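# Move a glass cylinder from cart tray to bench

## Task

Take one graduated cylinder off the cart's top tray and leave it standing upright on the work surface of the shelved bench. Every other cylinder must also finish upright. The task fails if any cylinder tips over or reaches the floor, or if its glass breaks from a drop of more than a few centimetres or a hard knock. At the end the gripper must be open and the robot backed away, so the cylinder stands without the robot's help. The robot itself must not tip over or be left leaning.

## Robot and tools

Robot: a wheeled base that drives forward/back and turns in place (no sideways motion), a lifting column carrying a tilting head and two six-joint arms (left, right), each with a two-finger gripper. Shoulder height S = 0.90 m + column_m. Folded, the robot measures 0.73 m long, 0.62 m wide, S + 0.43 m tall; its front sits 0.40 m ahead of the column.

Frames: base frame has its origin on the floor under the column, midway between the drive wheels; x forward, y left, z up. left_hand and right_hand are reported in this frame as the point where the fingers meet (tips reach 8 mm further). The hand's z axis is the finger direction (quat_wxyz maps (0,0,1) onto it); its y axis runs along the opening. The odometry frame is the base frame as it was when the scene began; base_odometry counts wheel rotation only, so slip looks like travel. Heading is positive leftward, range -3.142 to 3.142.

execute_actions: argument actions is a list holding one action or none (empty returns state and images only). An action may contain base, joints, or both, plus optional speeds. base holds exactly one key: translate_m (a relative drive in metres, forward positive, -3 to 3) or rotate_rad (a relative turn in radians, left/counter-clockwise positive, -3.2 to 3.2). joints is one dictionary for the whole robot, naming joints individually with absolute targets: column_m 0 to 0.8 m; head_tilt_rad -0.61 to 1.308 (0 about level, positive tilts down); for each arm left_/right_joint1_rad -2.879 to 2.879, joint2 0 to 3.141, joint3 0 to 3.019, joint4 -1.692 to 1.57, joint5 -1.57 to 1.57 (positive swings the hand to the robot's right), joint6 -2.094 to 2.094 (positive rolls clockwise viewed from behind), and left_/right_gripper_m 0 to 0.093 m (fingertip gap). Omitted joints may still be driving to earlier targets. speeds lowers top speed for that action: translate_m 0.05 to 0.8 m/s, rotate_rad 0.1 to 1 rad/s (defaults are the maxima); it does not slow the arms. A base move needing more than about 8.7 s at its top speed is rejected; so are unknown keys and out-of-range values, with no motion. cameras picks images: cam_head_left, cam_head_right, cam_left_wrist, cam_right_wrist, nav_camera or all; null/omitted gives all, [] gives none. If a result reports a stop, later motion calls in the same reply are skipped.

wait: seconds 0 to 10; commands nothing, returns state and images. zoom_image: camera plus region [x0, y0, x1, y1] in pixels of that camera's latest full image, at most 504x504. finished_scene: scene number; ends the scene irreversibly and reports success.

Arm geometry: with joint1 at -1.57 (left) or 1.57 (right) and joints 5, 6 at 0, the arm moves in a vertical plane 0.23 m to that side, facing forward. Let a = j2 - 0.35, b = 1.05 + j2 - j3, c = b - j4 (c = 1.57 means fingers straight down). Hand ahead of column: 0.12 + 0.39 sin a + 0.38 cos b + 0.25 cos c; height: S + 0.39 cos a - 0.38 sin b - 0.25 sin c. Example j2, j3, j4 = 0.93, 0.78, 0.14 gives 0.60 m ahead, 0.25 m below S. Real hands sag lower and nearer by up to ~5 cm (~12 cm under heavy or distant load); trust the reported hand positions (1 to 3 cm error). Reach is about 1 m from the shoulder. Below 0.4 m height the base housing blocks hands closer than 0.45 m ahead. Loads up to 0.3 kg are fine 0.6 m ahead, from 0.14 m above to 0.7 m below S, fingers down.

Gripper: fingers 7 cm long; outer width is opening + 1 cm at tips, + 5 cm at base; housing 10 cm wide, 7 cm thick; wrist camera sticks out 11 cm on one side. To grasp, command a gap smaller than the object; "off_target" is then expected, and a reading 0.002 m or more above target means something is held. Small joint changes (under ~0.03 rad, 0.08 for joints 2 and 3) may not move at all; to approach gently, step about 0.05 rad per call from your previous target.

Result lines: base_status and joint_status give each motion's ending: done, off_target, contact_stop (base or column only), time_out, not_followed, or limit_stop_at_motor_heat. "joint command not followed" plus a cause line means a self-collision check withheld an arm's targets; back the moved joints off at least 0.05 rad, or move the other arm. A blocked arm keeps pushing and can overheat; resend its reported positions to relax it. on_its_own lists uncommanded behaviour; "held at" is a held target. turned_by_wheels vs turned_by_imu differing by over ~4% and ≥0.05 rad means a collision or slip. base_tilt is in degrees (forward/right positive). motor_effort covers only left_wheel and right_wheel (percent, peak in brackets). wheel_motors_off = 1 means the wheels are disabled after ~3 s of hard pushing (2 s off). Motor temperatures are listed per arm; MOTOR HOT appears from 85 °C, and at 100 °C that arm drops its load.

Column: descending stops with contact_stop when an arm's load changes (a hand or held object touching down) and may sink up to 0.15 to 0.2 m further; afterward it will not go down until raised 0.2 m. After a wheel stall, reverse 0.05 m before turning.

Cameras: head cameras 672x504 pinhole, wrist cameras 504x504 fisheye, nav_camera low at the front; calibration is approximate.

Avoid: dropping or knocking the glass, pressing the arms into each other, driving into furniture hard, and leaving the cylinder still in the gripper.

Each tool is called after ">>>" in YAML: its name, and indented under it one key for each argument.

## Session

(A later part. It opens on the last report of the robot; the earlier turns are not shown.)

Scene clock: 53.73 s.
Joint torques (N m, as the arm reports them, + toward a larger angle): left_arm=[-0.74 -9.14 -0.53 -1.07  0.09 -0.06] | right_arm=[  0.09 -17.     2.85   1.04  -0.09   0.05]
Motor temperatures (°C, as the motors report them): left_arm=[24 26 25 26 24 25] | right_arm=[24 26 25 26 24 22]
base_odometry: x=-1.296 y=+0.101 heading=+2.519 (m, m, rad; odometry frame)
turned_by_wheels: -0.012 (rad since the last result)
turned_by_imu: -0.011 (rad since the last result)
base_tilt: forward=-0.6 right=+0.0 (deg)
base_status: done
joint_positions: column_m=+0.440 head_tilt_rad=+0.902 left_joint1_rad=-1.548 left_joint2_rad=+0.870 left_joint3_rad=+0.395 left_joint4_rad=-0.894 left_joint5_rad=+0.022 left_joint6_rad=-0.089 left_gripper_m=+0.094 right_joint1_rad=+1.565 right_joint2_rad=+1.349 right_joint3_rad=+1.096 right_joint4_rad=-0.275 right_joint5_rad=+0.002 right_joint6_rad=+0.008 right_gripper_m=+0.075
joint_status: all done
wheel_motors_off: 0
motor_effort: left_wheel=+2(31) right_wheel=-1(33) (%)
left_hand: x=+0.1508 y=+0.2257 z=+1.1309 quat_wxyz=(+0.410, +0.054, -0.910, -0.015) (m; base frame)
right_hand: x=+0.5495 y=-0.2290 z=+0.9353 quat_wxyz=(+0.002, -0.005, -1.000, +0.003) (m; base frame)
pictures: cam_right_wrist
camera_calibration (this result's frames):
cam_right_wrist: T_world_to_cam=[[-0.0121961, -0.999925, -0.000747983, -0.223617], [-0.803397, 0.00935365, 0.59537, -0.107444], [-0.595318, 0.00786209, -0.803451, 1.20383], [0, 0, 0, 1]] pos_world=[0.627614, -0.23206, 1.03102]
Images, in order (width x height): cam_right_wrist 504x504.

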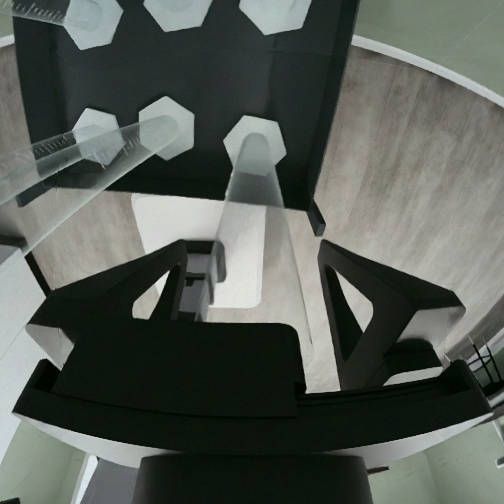

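Centered. Close.

>>> execute_actions:
  actions:
    - {"joints":{"right_gripper_m":0.03}}
  cameras: ["cam_head_right","cam_right_wrist"]

>>> execute_actions:
  actions:
    - {"joints":{"column_m":0.50}}
  cameras: ["cam_head_right","cam_right_wrist"]

Scene clock: 56.03 s.
Joint torques (N m, as the arm reports them, + toward a larger angle): left_arm=[-0.75 -9.13 -0.49 -1.07  0.09 -0.06] | right_arm=[  0.19 -16.97   2.87   1.03  -0.07   0.04]
Motor temperatures (°C, as the motors report them): left_arm=[24 26 25 26 24 25] | right_arm=[24 26 25 26 24 22]
base_odometry: x=-1.296 y=+0.101 heading=+2.519 (m, m, rad; odometry frame)
turned_by_wheels: +0.000 (rad since the last result)
turned_by_imu: +0.001 (rad since the last result)
base_tilt: forward=-0.6 right=+0.0 (deg)
base_status: not commanded
joint_positions: column_m=+0.440 head_tilt_rad=+0.902 left_joint1_rad=-1.548 left_joint2_rad=+0.870 left_joint3_rad=+0.395 left_joint4_rad=-0.894 left_joint5_rad=+0.022 left_joint6_rad=-0.089 left_gripper_m=+0.094 right_joint1_rad=+1.565 right_joint2_rad=+1.349 right_joint3_rad=+1.096 right_joint4_rad=-0.275 right_joint5_rad=+0.002 right_joint6_rad=+0.008 right_gripper_m=+0.042
joint_status: right_gripper_m off_target (ended at +0.042, target +0.030)
wheel_motors_off: 0
motor_effort: left_wheel=+1(2) right_wheel=-1(2) (%)
left_hand: x=+0.1508 y=+0.2257 z=+1.1309 quat_wxyz=(+0.410, +0.054, -0.910, -0.015) (m; base frame)
right_hand: x=+0.5495 y=-0.2290 z=+0.9353 quat_wxyz=(+0.002, -0.005, -1.000, +0.003) (m; base frame)
pictures: cam_head_right, cam_right_wrist
camera_calibration (this result's frames):
cam_head_right: T_world_to_cam=[[0.0473041, -0.99824, -0.035768, -0.00451838], [-0.793375, -0.0157918, -0.608528, 0.90288], [0.606892, 0.0571633, -0.792726, 1.02757], [0, 0, 0, 1]] pos_world=[0.0929143, -0.0489914, 1.36384]
cam_right_wrist: T_world_to_cam=[[-0.0121975, -0.999925, -0.00112944, -0.223193], [-0.803398, 0.00912766, 0.595373, -0.107498], [-0.595318, 0.00816942, -0.803449, 1.2039], [0, 0, 0, 1]] pos_world=[0.627614, -0.232031, 1.03102]
Images, in order (width x height): cam_head_right 672x504, cam_right_wrist 504x504.

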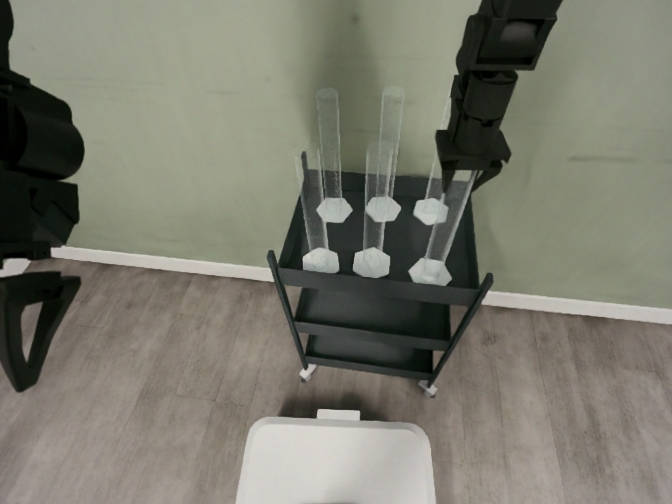

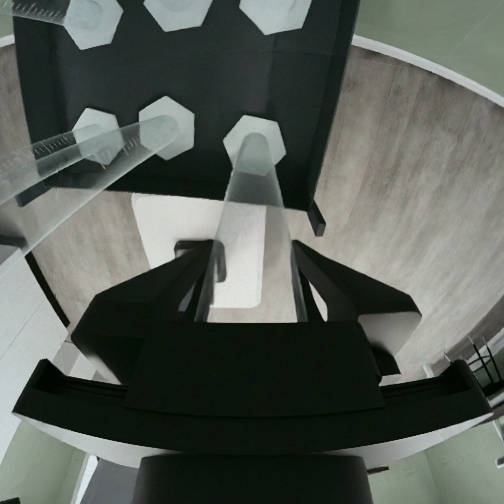

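Scene clock: 57.40 s.
Joint torques (N m, as the arm reports them, + toward a larger angle): left_arm=[-0.73 -9.19 -0.51 -1.08  0.09 -0.07] | right_arm=[  0.04 -17.05   2.84   1.01  -0.07   0.05]
Motor temperatures (°C, as the motors report them): left_arm=[24 26 25 26 24 25] | right_arm=[24 26 25 26 24 22]
base_odometry: x=-1.296 y=+0.101 heading=+2.519 (m, m, rad; odometry frame)
turned_by_wheels: +0.000 (rad since the last result)
turned_by_imu: +0.000 (rad since the last result)
base_tilt: forward=-0.6 right=+0.0 (deg)
base_status: not commanded
joint_positions: column_m=+0.500 head_tilt_rad=+0.902 left_joint1_rad=-1.548 left_joint2_rad=+0.870 left_joint3_rad=+0.395 left_joint4_rad=-0.894 left_joint5_rad=+0.022 left_joint6_rad=-0.089 left_gripper_m=+0.094 right_joint1_rad=+1.565 right_joint2_rad=+1.351 right_joint3_rad=+1.096 right_joint4_rad=-0.275 right_joint5_rad=+0.002 right_joint6_rad=+0.008 right_gripper_m=+0.042
joint_status: all done
wheel_motors_off: 0
motor_effort: left_wheel=+1(3) right_wheel=-2(2) (%)
left_hand: x=+0.1508 y=+0.2257 z=+1.1908 quat_wxyz=(+0.410, +0.054, -0.910, -0.015) (m; base frame)
right_hand: x=+0.5487 y=-0.2290 z=+0.9944 quat_wxyz=(+0.003, -0.005, -1.000, +0.003) (m; base frame)
pictures: cam_head_right, cam_right_wrist
camera_calibration (this result's frames):
cam_head_right: T_world_to_cam=[[0.0473041, -0.99824, -0.035768, -0.00237642], [-0.793375, -0.0157918, -0.608528, 0.939321], [0.606892, 0.0571633, -0.792726, 1.07504], [0, 0, 0, 1]] pos_world=[0.0929143, -0.0489914, 1.42373]
cam_right_wrist: T_world_to_cam=[[-0.0122086, -0.999925, -0.00111134, -0.22315], [-0.802261, 0.00913177, 0.596904, -0.14544], [-0.596849, 0.00817892, -0.802312, 1.25061], [0, 0, 0, 1]] pos_world=[0.627019, -0.232034, 1.08994]
Images, in order (width x height): cam_head_right 672x504, cam_right_wrist 504x504.

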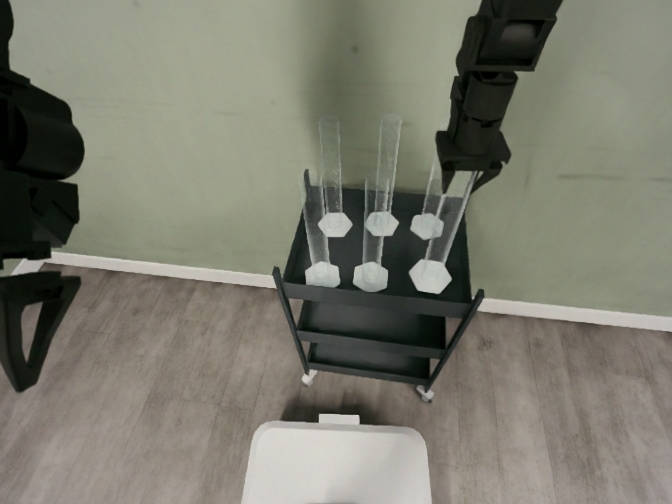

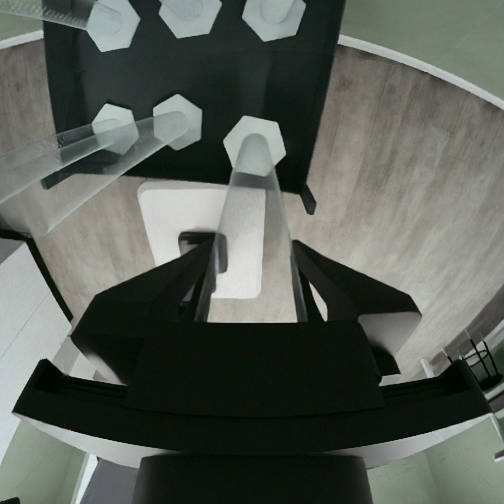

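>>> execute_actions:
  actions:
    - {"joints":{"column_m":0.80}}
  cameras: ["cam_head_right"]

>>> execute_actions:
  actions:
    - {"base":{"translate_m":-0.5},"speeds":{"translate_m":0.3},"joints":{"head_tilt_rad":0.7}}
  cameras: ["cam_head_right"]

>>> execute_actions:
  actions:
    - {"base":{"rotate_rad":-1.82},"speeds":{"rotate_rad":0.5}}
  cameras: ["cam_head_right","cam_head_left"]

Scene clock: 65.67 s.
Joint torques (N m, as the arm reports them, + toward a larger angle): left_arm=[-0.75 -9.19 -0.46 -1.06  0.09 -0.07] | right_arm=[  0.07 -17.18   2.85   1.01  -0.07   0.05]
Motor temperatures (°C, as the motors report them): left_arm=[24 26 25 26 24 25] | right_arm=[24 26 25 26 24 22]
base_odometry: x=-1.296 y=+0.101 heading=+2.519 (m, m, rad; odometry frame)
turned_by_wheels: +0.000 (rad since the last result)
turned_by_imu: +0.002 (rad since the last result)
base_tilt: forward=-0.6 right=+0.0 (deg)
base_status: not commanded
joint_positions: column_m=+0.798 head_tilt_rad=+0.902 left_joint1_rad=-1.548 left_joint2_rad=+0.870 left_joint3_rad=+0.395 left_joint4_rad=-0.894 left_joint5_rad=+0.022 left_joint6_rad=-0.089 left_gripper_m=+0.094 right_joint1_rad=+1.565 right_joint2_rad=+1.351 right_joint3_rad=+1.096 right_joint4_rad=-0.275 right_joint5_rad=+0.002 right_joint6_rad=+0.008 right_gripper_m=+0.042
joint_status: all done
joint sent to its limit — the command would take column_m past its upper limit, so that joint was sent only as far as its limit.
wheel_motors_off: 0
motor_effort: left_wheel=+3(3) right_wheel=-2(2) (%)
left_hand: x=+0.1508 y=+0.2257 z=+1.4886 quat_wxyz=(+0.410, +0.054, -0.910, -0.015) (m; base frame)
right_hand: x=+0.5486 y=-0.2290 z=+1.2920 quat_wxyz=(+0.003, -0.005, -1.000, +0.003) (m; base frame)
pictures: cam_head_right
camera_calibration (this result's frames):
cam_head_right: T_world_to_cam=[[0.0473041, -0.99824, -0.035768, 0.00827516], [-0.793375, -0.0157918, -0.608528, 1.12054], [0.606892, 0.0571633, -0.792726, 1.31111], [0, 0, 0, 1]] pos_world=[0.0929143, -0.0489914, 1.72152]
Images, in order (width x height): cam_head_right 672x504.

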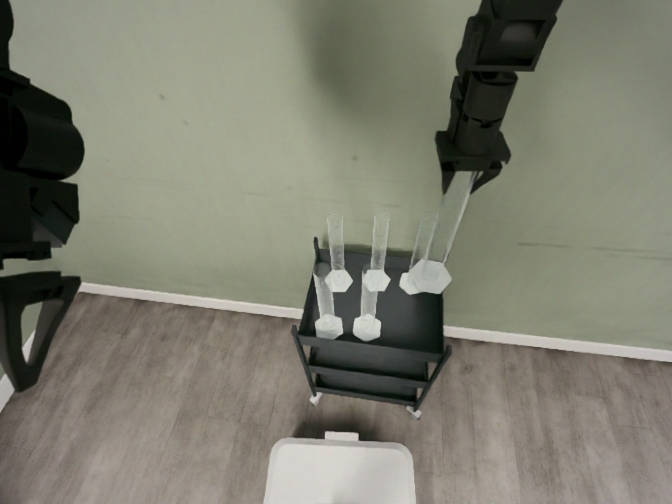

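Scene clock: 68.53 s.
Joint torques (N m, as the arm reports them, + toward a larger angle): left_arm=[-0.76 -9.34 -0.54 -1.08  0.09 -0.07] | right_arm=[  0.12 -17.     3.03   1.02  -0.06   0.04]
Motor temperatures (°C, as the motors report them): left_arm=[24 26 25 26 24 25] | right_arm=[24 26 25 26 24 22]
base_odometry: x=-0.890 y=-0.190 heading=+2.518 (m, m, rad; odometry frame)
turned_by_wheels: -0.001 (rad since the last result)
turned_by_imu: -0.001 (rad since the last result)
base_tilt: forward=-0.6 right=+0.0 (deg)
base_status: done
joint_positions: column_m=+0.798 head_tilt_rad=+0.716 left_joint1_rad=-1.548 left_joint2_rad=+0.870 left_joint3_rad=+0.395 left_joint4_rad=-0.894 left_joint5_rad=+0.022 left_joint6_rad=-0.089 left_gripper_m=+0.094 right_joint1_rad=+1.565 right_joint2_rad=+1.352 right_joint3_rad=+1.092 right_joint4_rad=-0.275 right_joint5_rad=+0.002 right_joint6_rad=+0.008 right_gripper_m=+0.042
joint_status: all done
wheel_motors_off: 0
motor_effort: left_wheel=+0(32) right_wheel=+1(56) (%)
left_hand: x=+0.1510 y=+0.2257 z=+1.4885 quat_wxyz=(+0.410, +0.054, -0.910, -0.015) (m; base frame)
right_hand: x=+0.5458 y=-0.2289 z=+1.2912 quat_wxyz=(+0.005, -0.005, -1.000, +0.003) (m; base frame)
pictures: cam_head_right
camera_calibration (this result's frames):
cam_head_right: T_world_to_cam=[[0.0530904, -0.99824, -0.0264279, -0.00867414], [-0.667503, -0.0157918, -0.74444, 1.35667], [0.742712, 0.0571633, -0.667167, 1.08036], [0, 0, 0, 1]] pos_world=[0.103648, -0.0489914, 1.73051]
Images, in order (width x height): cam_head_right 672x504.

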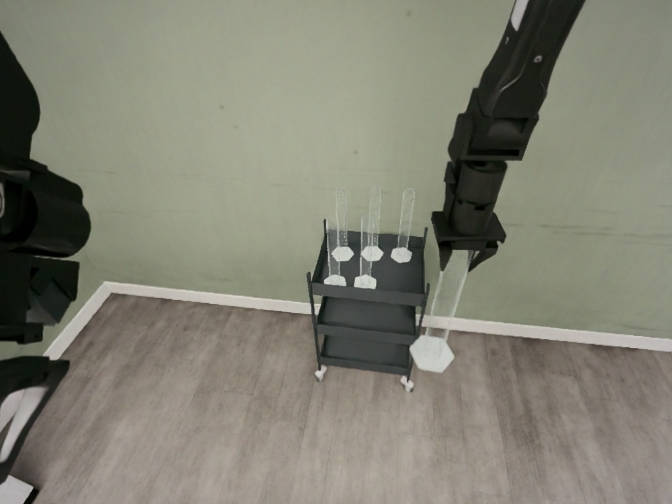

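Scene clock: 73.23 s.
Joint torques (N m, as the arm reports them, + toward a larger angle): left_arm=[-0.76 -9.12 -0.49 -1.06  0.09 -0.07] | right_arm=[  0.05 -17.15   3.04   1.    -0.03   0.04]
Motor temperatures (°C, as the motors report them): left_arm=[24 26 25 26 24 25] | right_arm=[24 26 25 26 24 22]
base_odometry: x=-0.890 y=-0.190 heading=+0.698 (m, m, rad; odometry frame)
turned_by_wheels: -1.819 (rad since the last result)
turned_by_imu: -1.818 (rad since the last result)
base_tilt: forward=-0.5 right=+0.0 (deg)
base_status: done
joint_positions: column_m=+0.798 head_tilt_rad=+0.716 left_joint1_rad=-1.548 left_joint2_rad=+0.870 left_joint3_rad=+0.395 left_joint4_rad=-0.894 left_joint5_rad=+0.022 left_joint6_rad=-0.089 left_gripper_m=+0.094 right_joint1_rad=+1.568 right_joint2_rad=+1.352 right_joint3_rad=+1.092 right_joint4_rad=-0.275 right_joint5_rad=+0.001 right_joint6_rad=+0.008 right_gripper_m=+0.042
joint_status: not commanded
wheel_motors_off: 0
motor_effort: left_wheel=+2(44) right_wheel=-4(42) (%)
left_hand: x=+0.1510 y=+0.2257 z=+1.4885 quat_wxyz=(+0.410, +0.054, -0.910, -0.015) (m; base frame)
right_hand: x=+0.5458 y=-0.2272 z=+1.2912 quat_wxyz=(+0.005, -0.005, -1.000, +0.002) (m; base frame)
pictures: cam_head_left, cam_head_right
camera_calibration (this result's frames):
cam_head_left: T_world_to_cam=[[0.0494779, -0.998316, -0.030276, 0.110253], [-0.667387, -0.0104939, -0.744637, 1.35613], [0.743066, 0.0570489, -0.666783, 1.07879], [0, 0, 0, 1]] pos_world=[0.0980008, 0.0627555, 1.73248]
cam_head_right: T_world_to_cam=[[0.0530904, -0.99824, -0.0264279, -0.00867413], [-0.667503, -0.0157918, -0.74444, 1.35667], [0.742712, 0.0571633, -0.667167, 1.08036], [0, 0, 0, 1]] pos_world=[0.103648, -0.0489914, 1.73051]
Images, in order (width x height): cam_head_left 672x504, cam_head_right 672x504.

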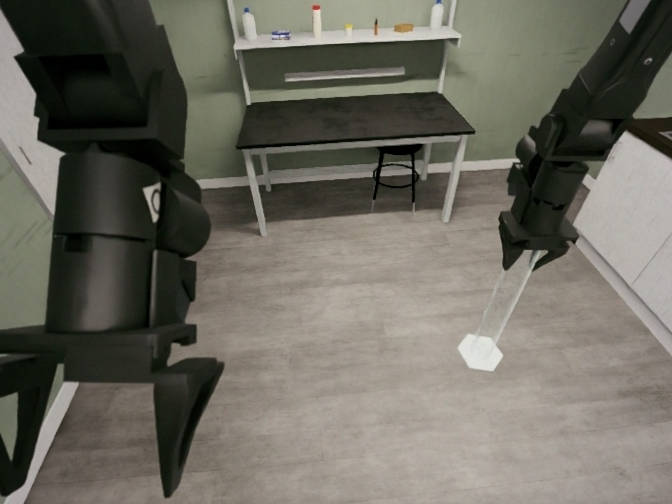

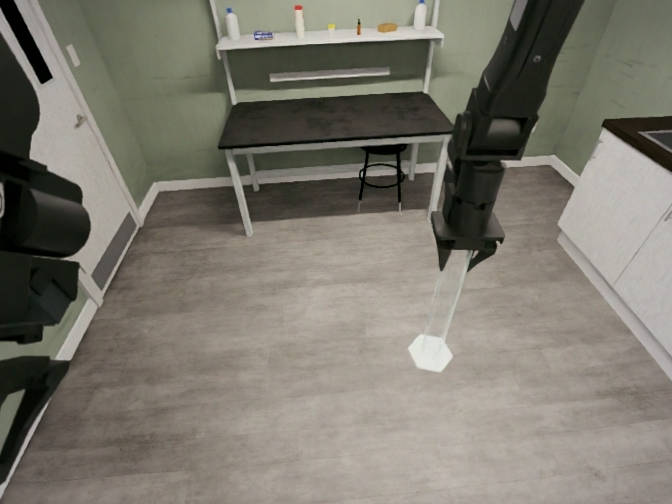

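>>> execute_actions:
  actions:
    - {"base":{"translate_m":1.65},"speeds":{"translate_m":0.5},"joints":{"head_tilt_rad":0.9}}
  cameras: ["cam_head_right","cam_head_left"]

Scene clock: 80.13 s.
Joint torques (N m, as the arm reports them, + toward a larger angle): left_arm=[-0.74 -9.22 -0.63 -1.06  0.09 -0.07] | right_arm=[ -0.07 -17.08   3.15   1.02  -0.02   0.05]
Motor temperatures (°C, as the motors report them): left_arm=[24 26 25 26 24 25] | right_arm=[24 26 25 26 24 22]
base_odometry: x=+0.374 y=+0.871 heading=+0.698 (m, m, rad; odometry frame)
turned_by_wheels: -0.001 (rad since the last result)
turned_by_imu: +0.002 (rad since the last result)
base_tilt: forward=-0.6 right=+0.0 (deg)
base_status: done
joint_positions: column_m=+0.798 head_tilt_rad=+0.901 left_joint1_rad=-1.548 left_joint2_rad=+0.870 left_joint3_rad=+0.396 left_joint4_rad=-0.894 left_joint5_rad=+0.022 left_joint6_rad=-0.089 left_gripper_m=+0.094 right_joint1_rad=+1.568 right_joint2_rad=+1.353 right_joint3_rad=+1.092 right_joint4_rad=-0.275 right_joint5_rad=+0.001 right_joint6_rad=+0.008 right_gripper_m=+0.042
joint_status: all done
wheel_motors_off: 0
motor_effort: left_wheel=-3(48) right_wheel=+1(51) (%)
left_hand: x=+0.1516 y=+0.2257 z=+1.4883 quat_wxyz=(+0.409, +0.054, -0.911, -0.015) (m; base frame)
right_hand: x=+0.5450 y=-0.2272 z=+1.2908 quat_wxyz=(+0.006, -0.005, -1.000, +0.002) (m; base frame)
pictures: cam_head_left, cam_head_right
camera_calibration (this result's frames):
cam_head_left: T_world_to_cam=[[0.0430633, -0.998316, -0.0388619, 0.125889], [-0.79299, -0.0104939, -0.609144, 1.12073], [0.607711, 0.0570489, -0.792107, 1.30909], [0, 0, 0, 1]] pos_world=[0.0877572, 0.0627555, 1.72452]
cam_head_right: T_world_to_cam=[[0.0473221, -0.99824, -0.0357441, 0.00823166], [-0.793068, -0.0157918, -0.608929, 1.12124], [0.607293, 0.0571633, -0.792419, 1.31054], [0, 0, 0, 1]] pos_world=[0.0929457, -0.0489914, 1.72155]
Images, in order (width x height): cam_head_left 672x504, cam_head_right 672x504.

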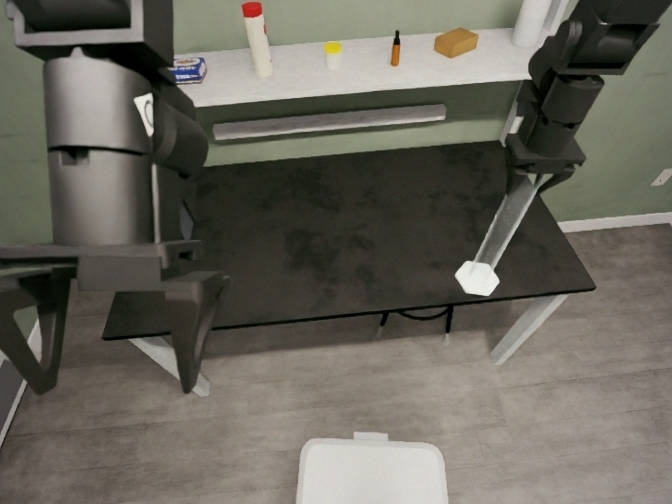

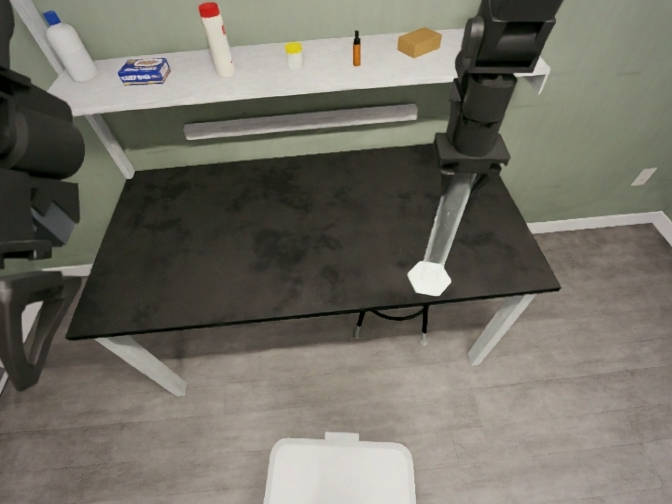

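>>> execute_actions:
  actions:
    - {"base":{"translate_m":0.24},"speeds":{"translate_m":0.2}}
  cameras: []

>>> execute_actions:
  actions:
    - {"joints":{"column_m":0.60}}
  cameras: ["cam_head_right","cam_right_wrist","nav_camera"]

Scene clock: 84.23 s.
Joint torques (N m, as the arm reports them, + toward a larger angle): left_arm=[-0.75 -9.38 -0.68 -1.04  0.09 -0.07] | right_arm=[ -0.1  -17.01   3.08   1.02  -0.02   0.05]
Motor temperatures (°C, as the motors report them): left_arm=[24 26 25 26 24 25] | right_arm=[24 26 25 26 24 22]
base_odometry: x=+0.558 y=+1.025 heading=+0.697 (m, m, rad; odometry frame)
turned_by_wheels: -0.001 (rad since the last result)
turned_by_imu: +0.001 (rad since the last result)
base_tilt: forward=-0.6 right=+0.0 (deg)
base_status: done
joint_positions: column_m=+0.798 head_tilt_rad=+0.902 left_joint1_rad=-1.548 left_joint2_rad=+0.870 left_joint3_rad=+0.396 left_joint4_rad=-0.894 left_joint5_rad=+0.022 left_joint6_rad=-0.089 left_gripper_m=+0.094 right_joint1_rad=+1.568 right_joint2_rad=+1.354 right_joint3_rad=+1.092 right_joint4_rad=-0.275 right_joint5_rad=+0.001 right_joint6_rad=+0.008 right_gripper_m=+0.042
joint_status: not commanded
wheel_motors_off: 0
motor_effort: left_wheel=-1(31) right_wheel=+1(34) (%)
left_hand: x=+0.1514 y=+0.2257 z=+1.4884 quat_wxyz=(+0.410, +0.054, -0.911, -0.015) (m; base frame)
right_hand: x=+0.5453 y=-0.2272 z=+1.2907 quat_wxyz=(+0.006, -0.005, -1.000, +0.002) (m; base frame)
pictures: none
No camera images: the call's "cameras" was empty. Leave "cameras" out to get every camera's image.

Scene clock: 87.37 s.
Joint torques (N m, as the arm reports them, + toward a larger angle): left_arm=[-0.77 -9.14 -0.67 -1.08  0.09 -0.07] | right_arm=[  0.15 -17.22   3.07   1.01  -0.02   0.04]
Motor temperatures (°C, as the motors report them): left_arm=[24 26 25 26 24 25] | right_arm=[24 26 25 26 24 22]
base_odometry: x=+0.558 y=+1.025 heading=+0.697 (m, m, rad; odometry frame)
turned_by_wheels: +0.000 (rad since the last result)
turned_by_imu: +0.001 (rad since the last result)
base_tilt: forward=-0.6 right=+0.0 (deg)
base_status: not commanded
joint_positions: column_m=+0.600 head_tilt_rad=+0.902 left_joint1_rad=-1.548 left_joint2_rad=+0.870 left_joint3_rad=+0.396 left_joint4_rad=-0.894 left_joint5_rad=+0.022 left_joint6_rad=-0.089 left_gripper_m=+0.094 right_joint1_rad=+1.568 right_joint2_rad=+1.354 right_joint3_rad=+1.092 right_joint4_rad=-0.275 right_joint5_rad=+0.001 right_joint6_rad=+0.008 right_gripper_m=+0.042
joint_status: all done
wheel_motors_off: 0
motor_effort: left_wheel=-2(1) right_wheel=+1(2) (%)
left_hand: x=+0.1514 y=+0.2257 z=+1.2907 quat_wxyz=(+0.410, +0.054, -0.911, -0.015) (m; base frame)
right_hand: x=+0.5451 y=-0.2272 z=+1.0929 quat_wxyz=(+0.006, -0.005, -1.000, +0.002) (m; base frame)
pictures: cam_head_right, cam_right_wrist, nav_camera
camera_calibration (this result's frames):
cam_head_right: T_world_to_cam=[[0.0473129, -0.99824, -0.0357564, 0.00118667], [-0.793225, -0.0157918, -0.608724, 1.00057], [0.607088, 0.0571633, -0.792576, 1.15418], [0, 0, 0, 1]] pos_world=[0.0929296, -0.0489914, 1.52389]
cam_right_wrist: T_world_to_cam=[[-0.0109274, -0.99993, -0.00450269, -0.218311], [-0.798154, 0.00600967, 0.602423, -0.216092], [-0.602354, 0.0101768, -0.798164, 1.32638], [0, 0, 0, 1]] pos_world=[0.624091, -0.230496, 1.18787]
Images, in order (width x height): cam_head_right 672x504, cam_right_wrist 504x504, nav_camera 672x504.

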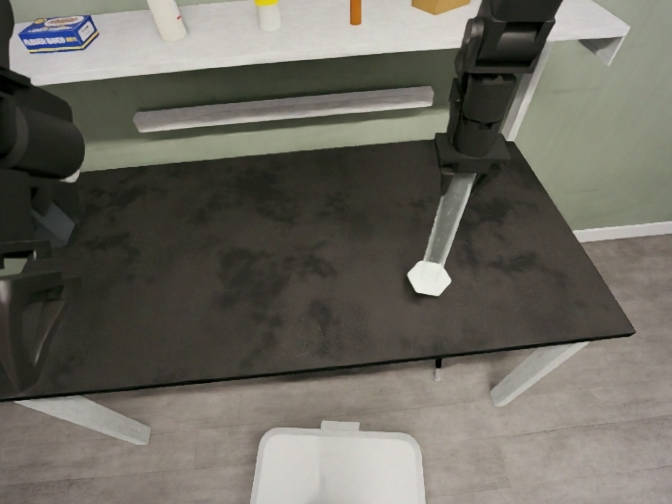

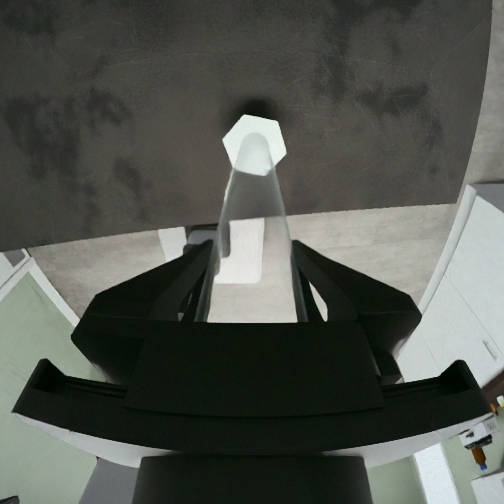

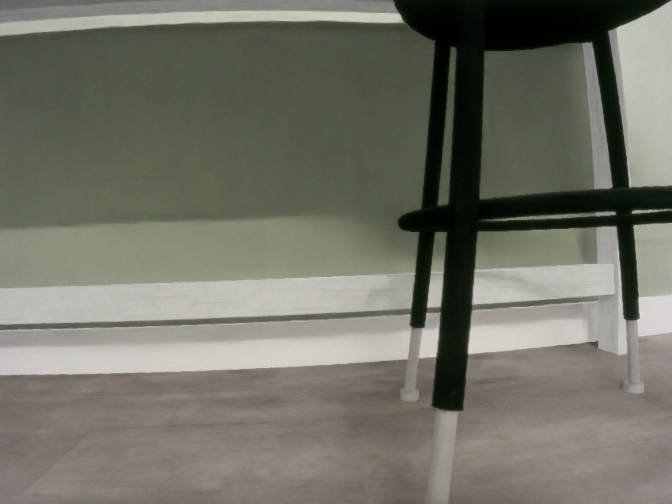

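>>> execute_actions:
  actions:
    - {"joints":{"column_m":0.56}}
  cameras: ["cam_right_wrist","cam_head_right"]

Scene clock: 89.97 s.
Joint torques (N m, as the arm reports them, + toward a larger angle): left_arm=[-0.74 -9.05 -0.58 -1.06  0.09 -0.07] | right_arm=[ -0.07 -17.2    3.04   1.03  -0.02   0.05]
Motor temperatures (°C, as the motors report them): left_arm=[24 26 25 26 24 25] | right_arm=[24 26 25 26 24 22]
base_odometry: x=+0.558 y=+1.025 heading=+0.697 (m, m, rad; odometry frame)
turned_by_wheels: +0.000 (rad since the last result)
turned_by_imu: +0.001 (rad since the last result)
base_tilt: forward=-0.6 right=+0.0 (deg)
base_status: not commanded
joint_positions: column_m=+0.560 head_tilt_rad=+0.902 left_joint1_rad=-1.548 left_joint2_rad=+0.870 left_joint3_rad=+0.396 left_joint4_rad=-0.894 left_joint5_rad=+0.022 left_joint6_rad=-0.089 left_gripper_m=+0.094 right_joint1_rad=+1.568 right_joint2_rad=+1.354 right_joint3_rad=+1.092 right_joint4_rad=-0.275 right_joint5_rad=+0.001 right_joint6_rad=+0.008 right_gripper_m=+0.042
joint_status: all done
wheel_motors_off: 0
motor_effort: left_wheel=-3(1) right_wheel=+1(1) (%)
left_hand: x=+0.1514 y=+0.2257 z=+1.2507 quat_wxyz=(+0.410, +0.054, -0.911, -0.015) (m; base frame)
right_hand: x=+0.5451 y=-0.2272 z=+1.0528 quat_wxyz=(+0.006, -0.005, -1.000, +0.002) (m; base frame)
pictures: cam_head_right, cam_right_wrist
camera_calibration (this result's frames):
cam_head_right: T_world_to_cam=[[0.0473129, -0.99824, -0.0357564, -0.000244262], [-0.793225, -0.0157918, -0.608724, 0.976205], [0.607088, 0.0571633, -0.792576, 1.12246], [0, 0, 0, 1]] pos_world=[0.0929296, -0.0489914, 1.48387]
cam_right_wrist: T_world_to_cam=[[-0.0109274, -0.99993, -0.00450269, -0.218491], [-0.798154, 0.00600967, 0.602423, -0.191984], [-0.602354, 0.0101768, -0.798164, 1.29444], [0, 0, 0, 1]] pos_world=[0.624091, -0.230496, 1.14785]
Images, in order (width x height): cam_head_right 672x504, cam_right_wrist 504x504.

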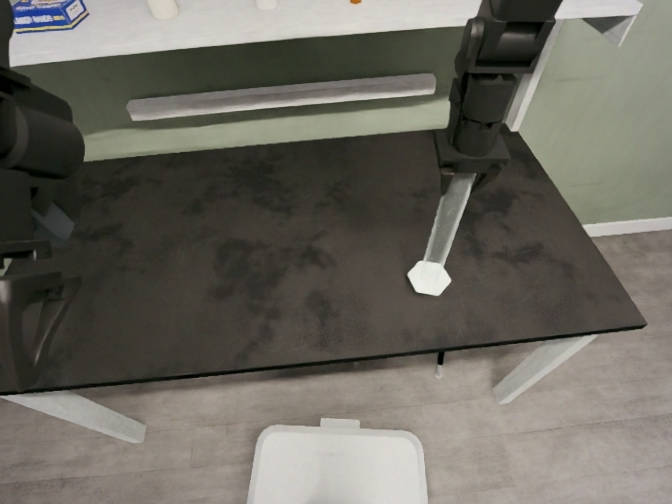

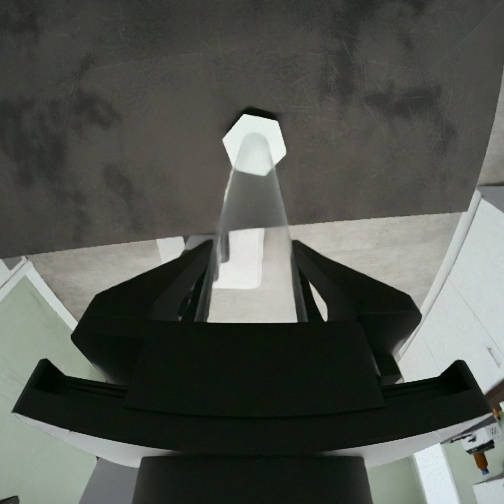

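>>> execute_actions:
  actions:
    - {"joints":{"column_m":0.535}}
  cameras: ["cam_right_wrist"]

>>> zoom_image:
  camera: "cam_right_wrist"
  region: [190,80,320,210]

Scene clock: 92.37 s.
Joint torques (N m, as the arm reports them, + toward a larger angle): left_arm=[-0.74 -9.17 -0.62 -1.06  0.09 -0.07] | right_arm=[ -0.04 -16.12   3.29   1.11  -0.01   0.04]
Motor temperatures (°C, as the motors report them): left_arm=[24 26 25 26 24 25] | right_arm=[24 26 25 26 24 22]
base_odometry: x=+0.558 y=+1.025 heading=+0.697 (m, m, rad; odometry frame)
turned_by_wheels: +0.000 (rad since the last result)
turned_by_imu: +0.001 (rad since the last result)
base_tilt: forward=-0.6 right=+0.0 (deg)
base_status: not commanded
joint_positions: column_m=+0.535 head_tilt_rad=+0.902 left_joint1_rad=-1.548 left_joint2_rad=+0.870 left_joint3_rad=+0.396 left_joint4_rad=-0.894 left_joint5_rad=+0.022 left_joint6_rad=-0.089 left_gripper_m=+0.094 right_joint1_rad=+1.568 right_joint2_rad=+1.337 right_joint3_rad=+1.091 right_joint4_rad=-0.276 right_joint5_rad=+0.000 right_joint6_rad=+0.008 right_gripper_m=+0.042
joint_status: all done
wheel_motors_off: 0
motor_effort: left_wheel=-2(2) right_wheel=+2(4) (%)
left_hand: x=+0.1516 y=+0.2257 z=+1.2257 quat_wxyz=(+0.409, +0.054, -0.911, -0.015) (m; base frame)
right_hand: x=+0.5505 y=-0.2269 z=+1.0348 quat_wxyz=(-0.001, -0.005, -1.000, +0.001) (m; base frame)
pictures: cam_right_wrist
camera_calibration (this result's frames):
cam_right_wrist: T_world_to_cam=[[-0.0106407, -0.999929, -0.00534498, -0.217503], [-0.806354, 0.0054195, 0.591409, -0.161035], [-0.591338, 0.010603, -0.806354, 1.28574], [0, 0, 0, 1]] pos_world=[0.628142, -0.230247, 1.13084]
Images, in order (width x height): cam_right_wrist 504x504.

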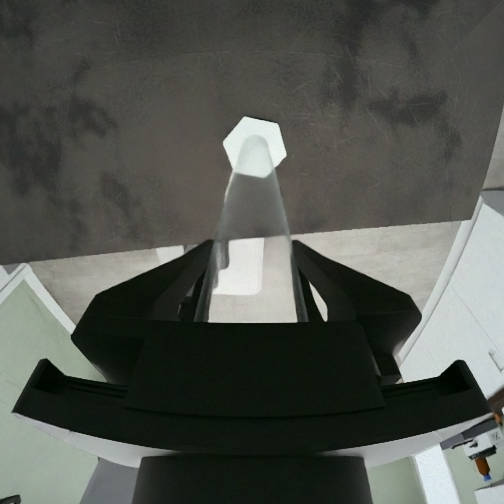

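Region (190, 80, 320, 210) of cam_right_wrist's 504x504 image, scaled by 3.877, with more detail than that image has.

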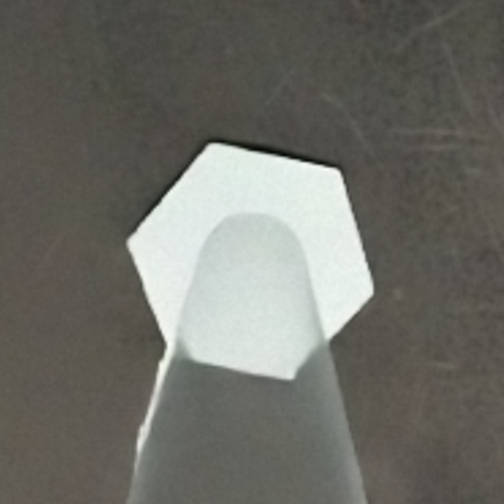

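Touched down (joint 2 deflected). Release.

>>> execute_actions:
  actions:
    - {"joints":{"right_gripper_m":0.085}}
  cameras: ["cam_right_wrist"]

>>> execute_actions:
  actions:
    - {"joints":{"column_m":0.70}}
  cameras: ["cam_head_right"]

>>> execute_actions:
  actions:
    - {"base":{"translate_m":-0.5}}
  cameras: ["cam_head_right"]

>>> finished_scene:
  scene: 1

Scene clock: 95.77 s.
Joint torques (N m, as the arm reports them, + toward a larger angle): left_arm=[-0.78 -9.19 -0.62 -1.08  0.09 -0.07] | right_arm=[ -0.04 -16.17   3.29   1.09  -0.01   0.05]
Motor temperatures (°C, as the motors report them): left_arm=[24 26 25 26 24 25] | right_arm=[24 26 25 26 24 22]
base_odometry: x=+0.558 y=+1.025 heading=+0.697 (m, m, rad; odometry frame)
turned_by_wheels: +0.000 (rad since the last result)
turned_by_imu: +0.001 (rad since the last result)
base_tilt: forward=-0.6 right=+0.0 (deg)
base_status: not commanded
joint_positions: column_m=+0.535 head_tilt_rad=+0.902 left_joint1_rad=-1.548 left_joint2_rad=+0.870 left_joint3_rad=+0.396 left_joint4_rad=-0.894 left_joint5_rad=+0.022 left_joint6_rad=-0.089 left_gripper_m=+0.094 right_joint1_rad=+1.568 right_joint2_rad=+1.338 right_joint3_rad=+1.091 right_joint4_rad=-0.276 right_joint5_rad=+0.000 right_joint6_rad=+0.008 right_gripper_m=+0.085
joint_status: all done
wheel_motors_off: 0
motor_effort: left_wheel=-1(2) right_wheel=+1(2) (%)
left_hand: x=+0.1516 y=+0.2257 z=+1.2257 quat_wxyz=(+0.409, +0.054, -0.911, -0.015) (m; base frame)
right_hand: x=+0.5504 y=-0.2269 z=+1.0345 quat_wxyz=(+0.000, -0.005, -1.000, +0.001) (m; base frame)
pictures: cam_right_wrist
camera_calibration (this result's frames):
cam_right_wrist: T_world_to_cam=[[-0.0106435, -0.999929, -0.00534137, -0.217508], [-0.806128, 0.00541986, 0.591717, -0.161368], [-0.591646, 0.0106038, -0.806128, 1.2854], [0, 0, 0, 1]] pos_world=[0.628106, -0.230248, 1.13052]
Images, in order (width x height): cam_right_wrist 504x504.

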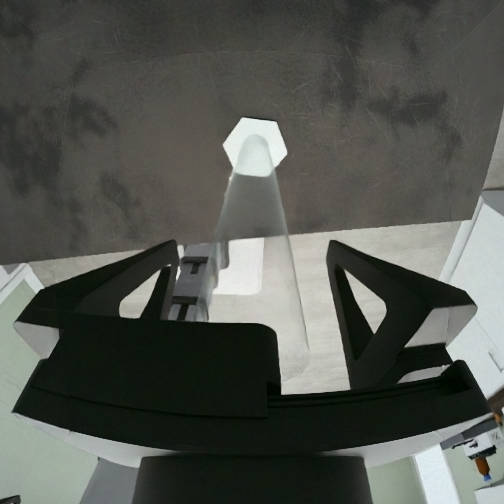

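Scene clock: 98.50 s.
Joint torques (N m, as the arm reports them, + toward a larger angle): left_arm=[-0.78 -9.15 -0.62 -1.08  0.09 -0.07] | right_arm=[ -0.06 -16.21   3.31   1.09  -0.01   0.05]
Motor temperatures (°C, as the motors report them): left_arm=[24 26 25 26 24 25] | right_arm=[24 26 25 26 24 22]
base_odometry: x=+0.558 y=+1.025 heading=+0.697 (m, m, rad; odometry frame)
turned_by_wheels: +0.000 (rad since the last result)
turned_by_imu: +0.001 (rad since the last result)
base_tilt: forward=-0.5 right=+0.0 (deg)
base_status: not commanded
joint_positions: column_m=+0.700 head_tilt_rad=+0.902 left_joint1_rad=-1.548 left_joint2_rad=+0.870 left_joint3_rad=+0.396 left_joint4_rad=-0.894 left_joint5_rad=+0.022 left_joint6_rad=-0.089 left_gripper_m=+0.094 right_joint1_rad=+1.568 right_joint2_rad=+1.339 right_joint3_rad=+1.091 right_joint4_rad=-0.276 right_joint5_rad=+0.000 right_joint6_rad=+0.008 right_gripper_m=+0.085
joint_status: all done
wheel_motors_off: 0
motor_effort: left_wheel=-2(3) right_wheel=+2(2) (%)
left_hand: x=+0.1516 y=+0.2257 z=+1.3905 quat_wxyz=(+0.409, +0.054, -0.911, -0.015) (m; base frame)
right_hand: x=+0.5498 y=-0.2269 z=+1.1987 quat_wxyz=(+0.000, -0.005, -1.000, +0.001) (m; base frame)
pictures: cam_head_right
camera_calibration (this result's frames):
cam_head_right: T_world_to_cam=[[0.0473129, -0.99824, -0.0357564, 0.00475713], [-0.793225, -0.0157918, -0.608724, 1.06135], [0.607088, 0.0571633, -0.792576, 1.23332], [0, 0, 0, 1]] pos_world=[0.0929296, -0.0489914, 1.62374]
Images, in order (width x height): cam_head_right 672x504.

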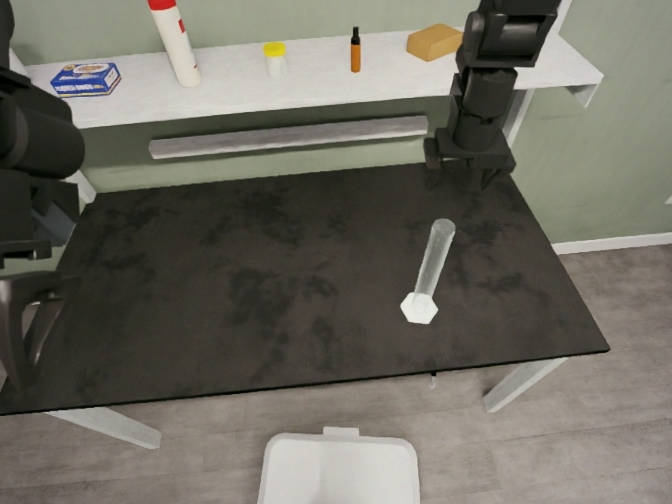

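Scene clock: 101.03 s.
Joint torques (N m, as the arm reports them, + toward a larger angle): left_arm=[-0.73 -9.09 -0.53 -1.06  0.09 -0.07] | right_arm=[ -0.16 -16.48   3.31   1.1   -0.01   0.05]
Motor temperatures (°C, as the motors report them): left_arm=[24 26 25 26 24 25] | right_arm=[24 26 25 26 24 22]
base_odometry: x=+0.174 y=+0.704 heading=+0.697 (m, m, rad; odometry frame)
turned_by_wheels: -0.001 (rad since the last result)
turned_by_imu: -0.001 (rad since the last result)
base_tilt: forward=-0.5 right=+0.0 (deg)
base_status: done
joint_positions: column_m=+0.700 head_tilt_rad=+0.902 left_joint1_rad=-1.548 left_joint2_rad=+0.870 left_joint3_rad=+0.394 left_joint4_rad=-0.894 left_joint5_rad=+0.022 left_joint6_rad=-0.089 left_gripper_m=+0.094 right_joint1_rad=+1.568 right_joint2_rad=+1.342 right_joint3_rad=+1.091 right_joint4_rad=-0.276 right_joint5_rad=+0.000 right_joint6_rad=+0.008 right_gripper_m=+0.085
joint_status: not commanded
wheel_motors_off: 0
motor_effort: left_wheel=-2(36) right_wheel=+1(55) (%)
left_hand: x=+0.1506 y=+0.2257 z=+1.3909 quat_wxyz=(+0.410, +0.054, -0.910, -0.015) (m; base frame)
right_hand: x=+0.5483 y=-0.2269 z=+1.1974 quat_wxyz=(+0.002, -0.005, -1.000, +0.001) (m; base frame)
pictures: cam_head_right
camera_calibration (this result's frames):
cam_head_right: T_world_to_cam=[[0.047298, -0.99824, -0.0357761, 0.00479116], [-0.793479, -0.0157918, -0.608393, 1.0608], [0.606757, 0.0571633, -0.792829, 1.23377], [0, 0, 0, 1]] pos_world=[0.0929037, -0.0489914, 1.62372]
Images, in order (width x height): cam_head_right 672x504.

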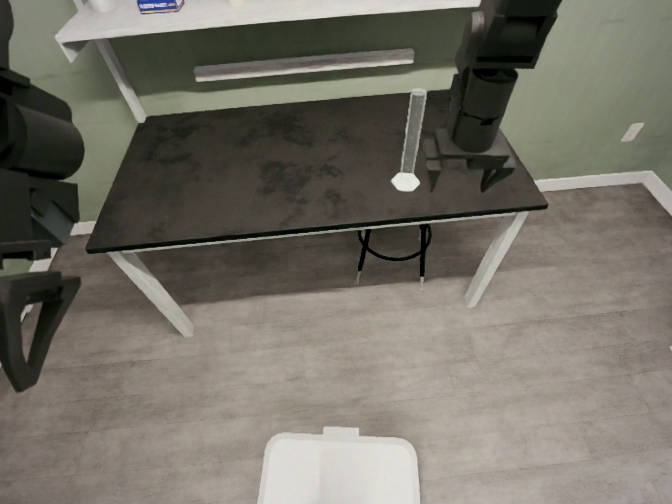

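The scene is finished: the task was done.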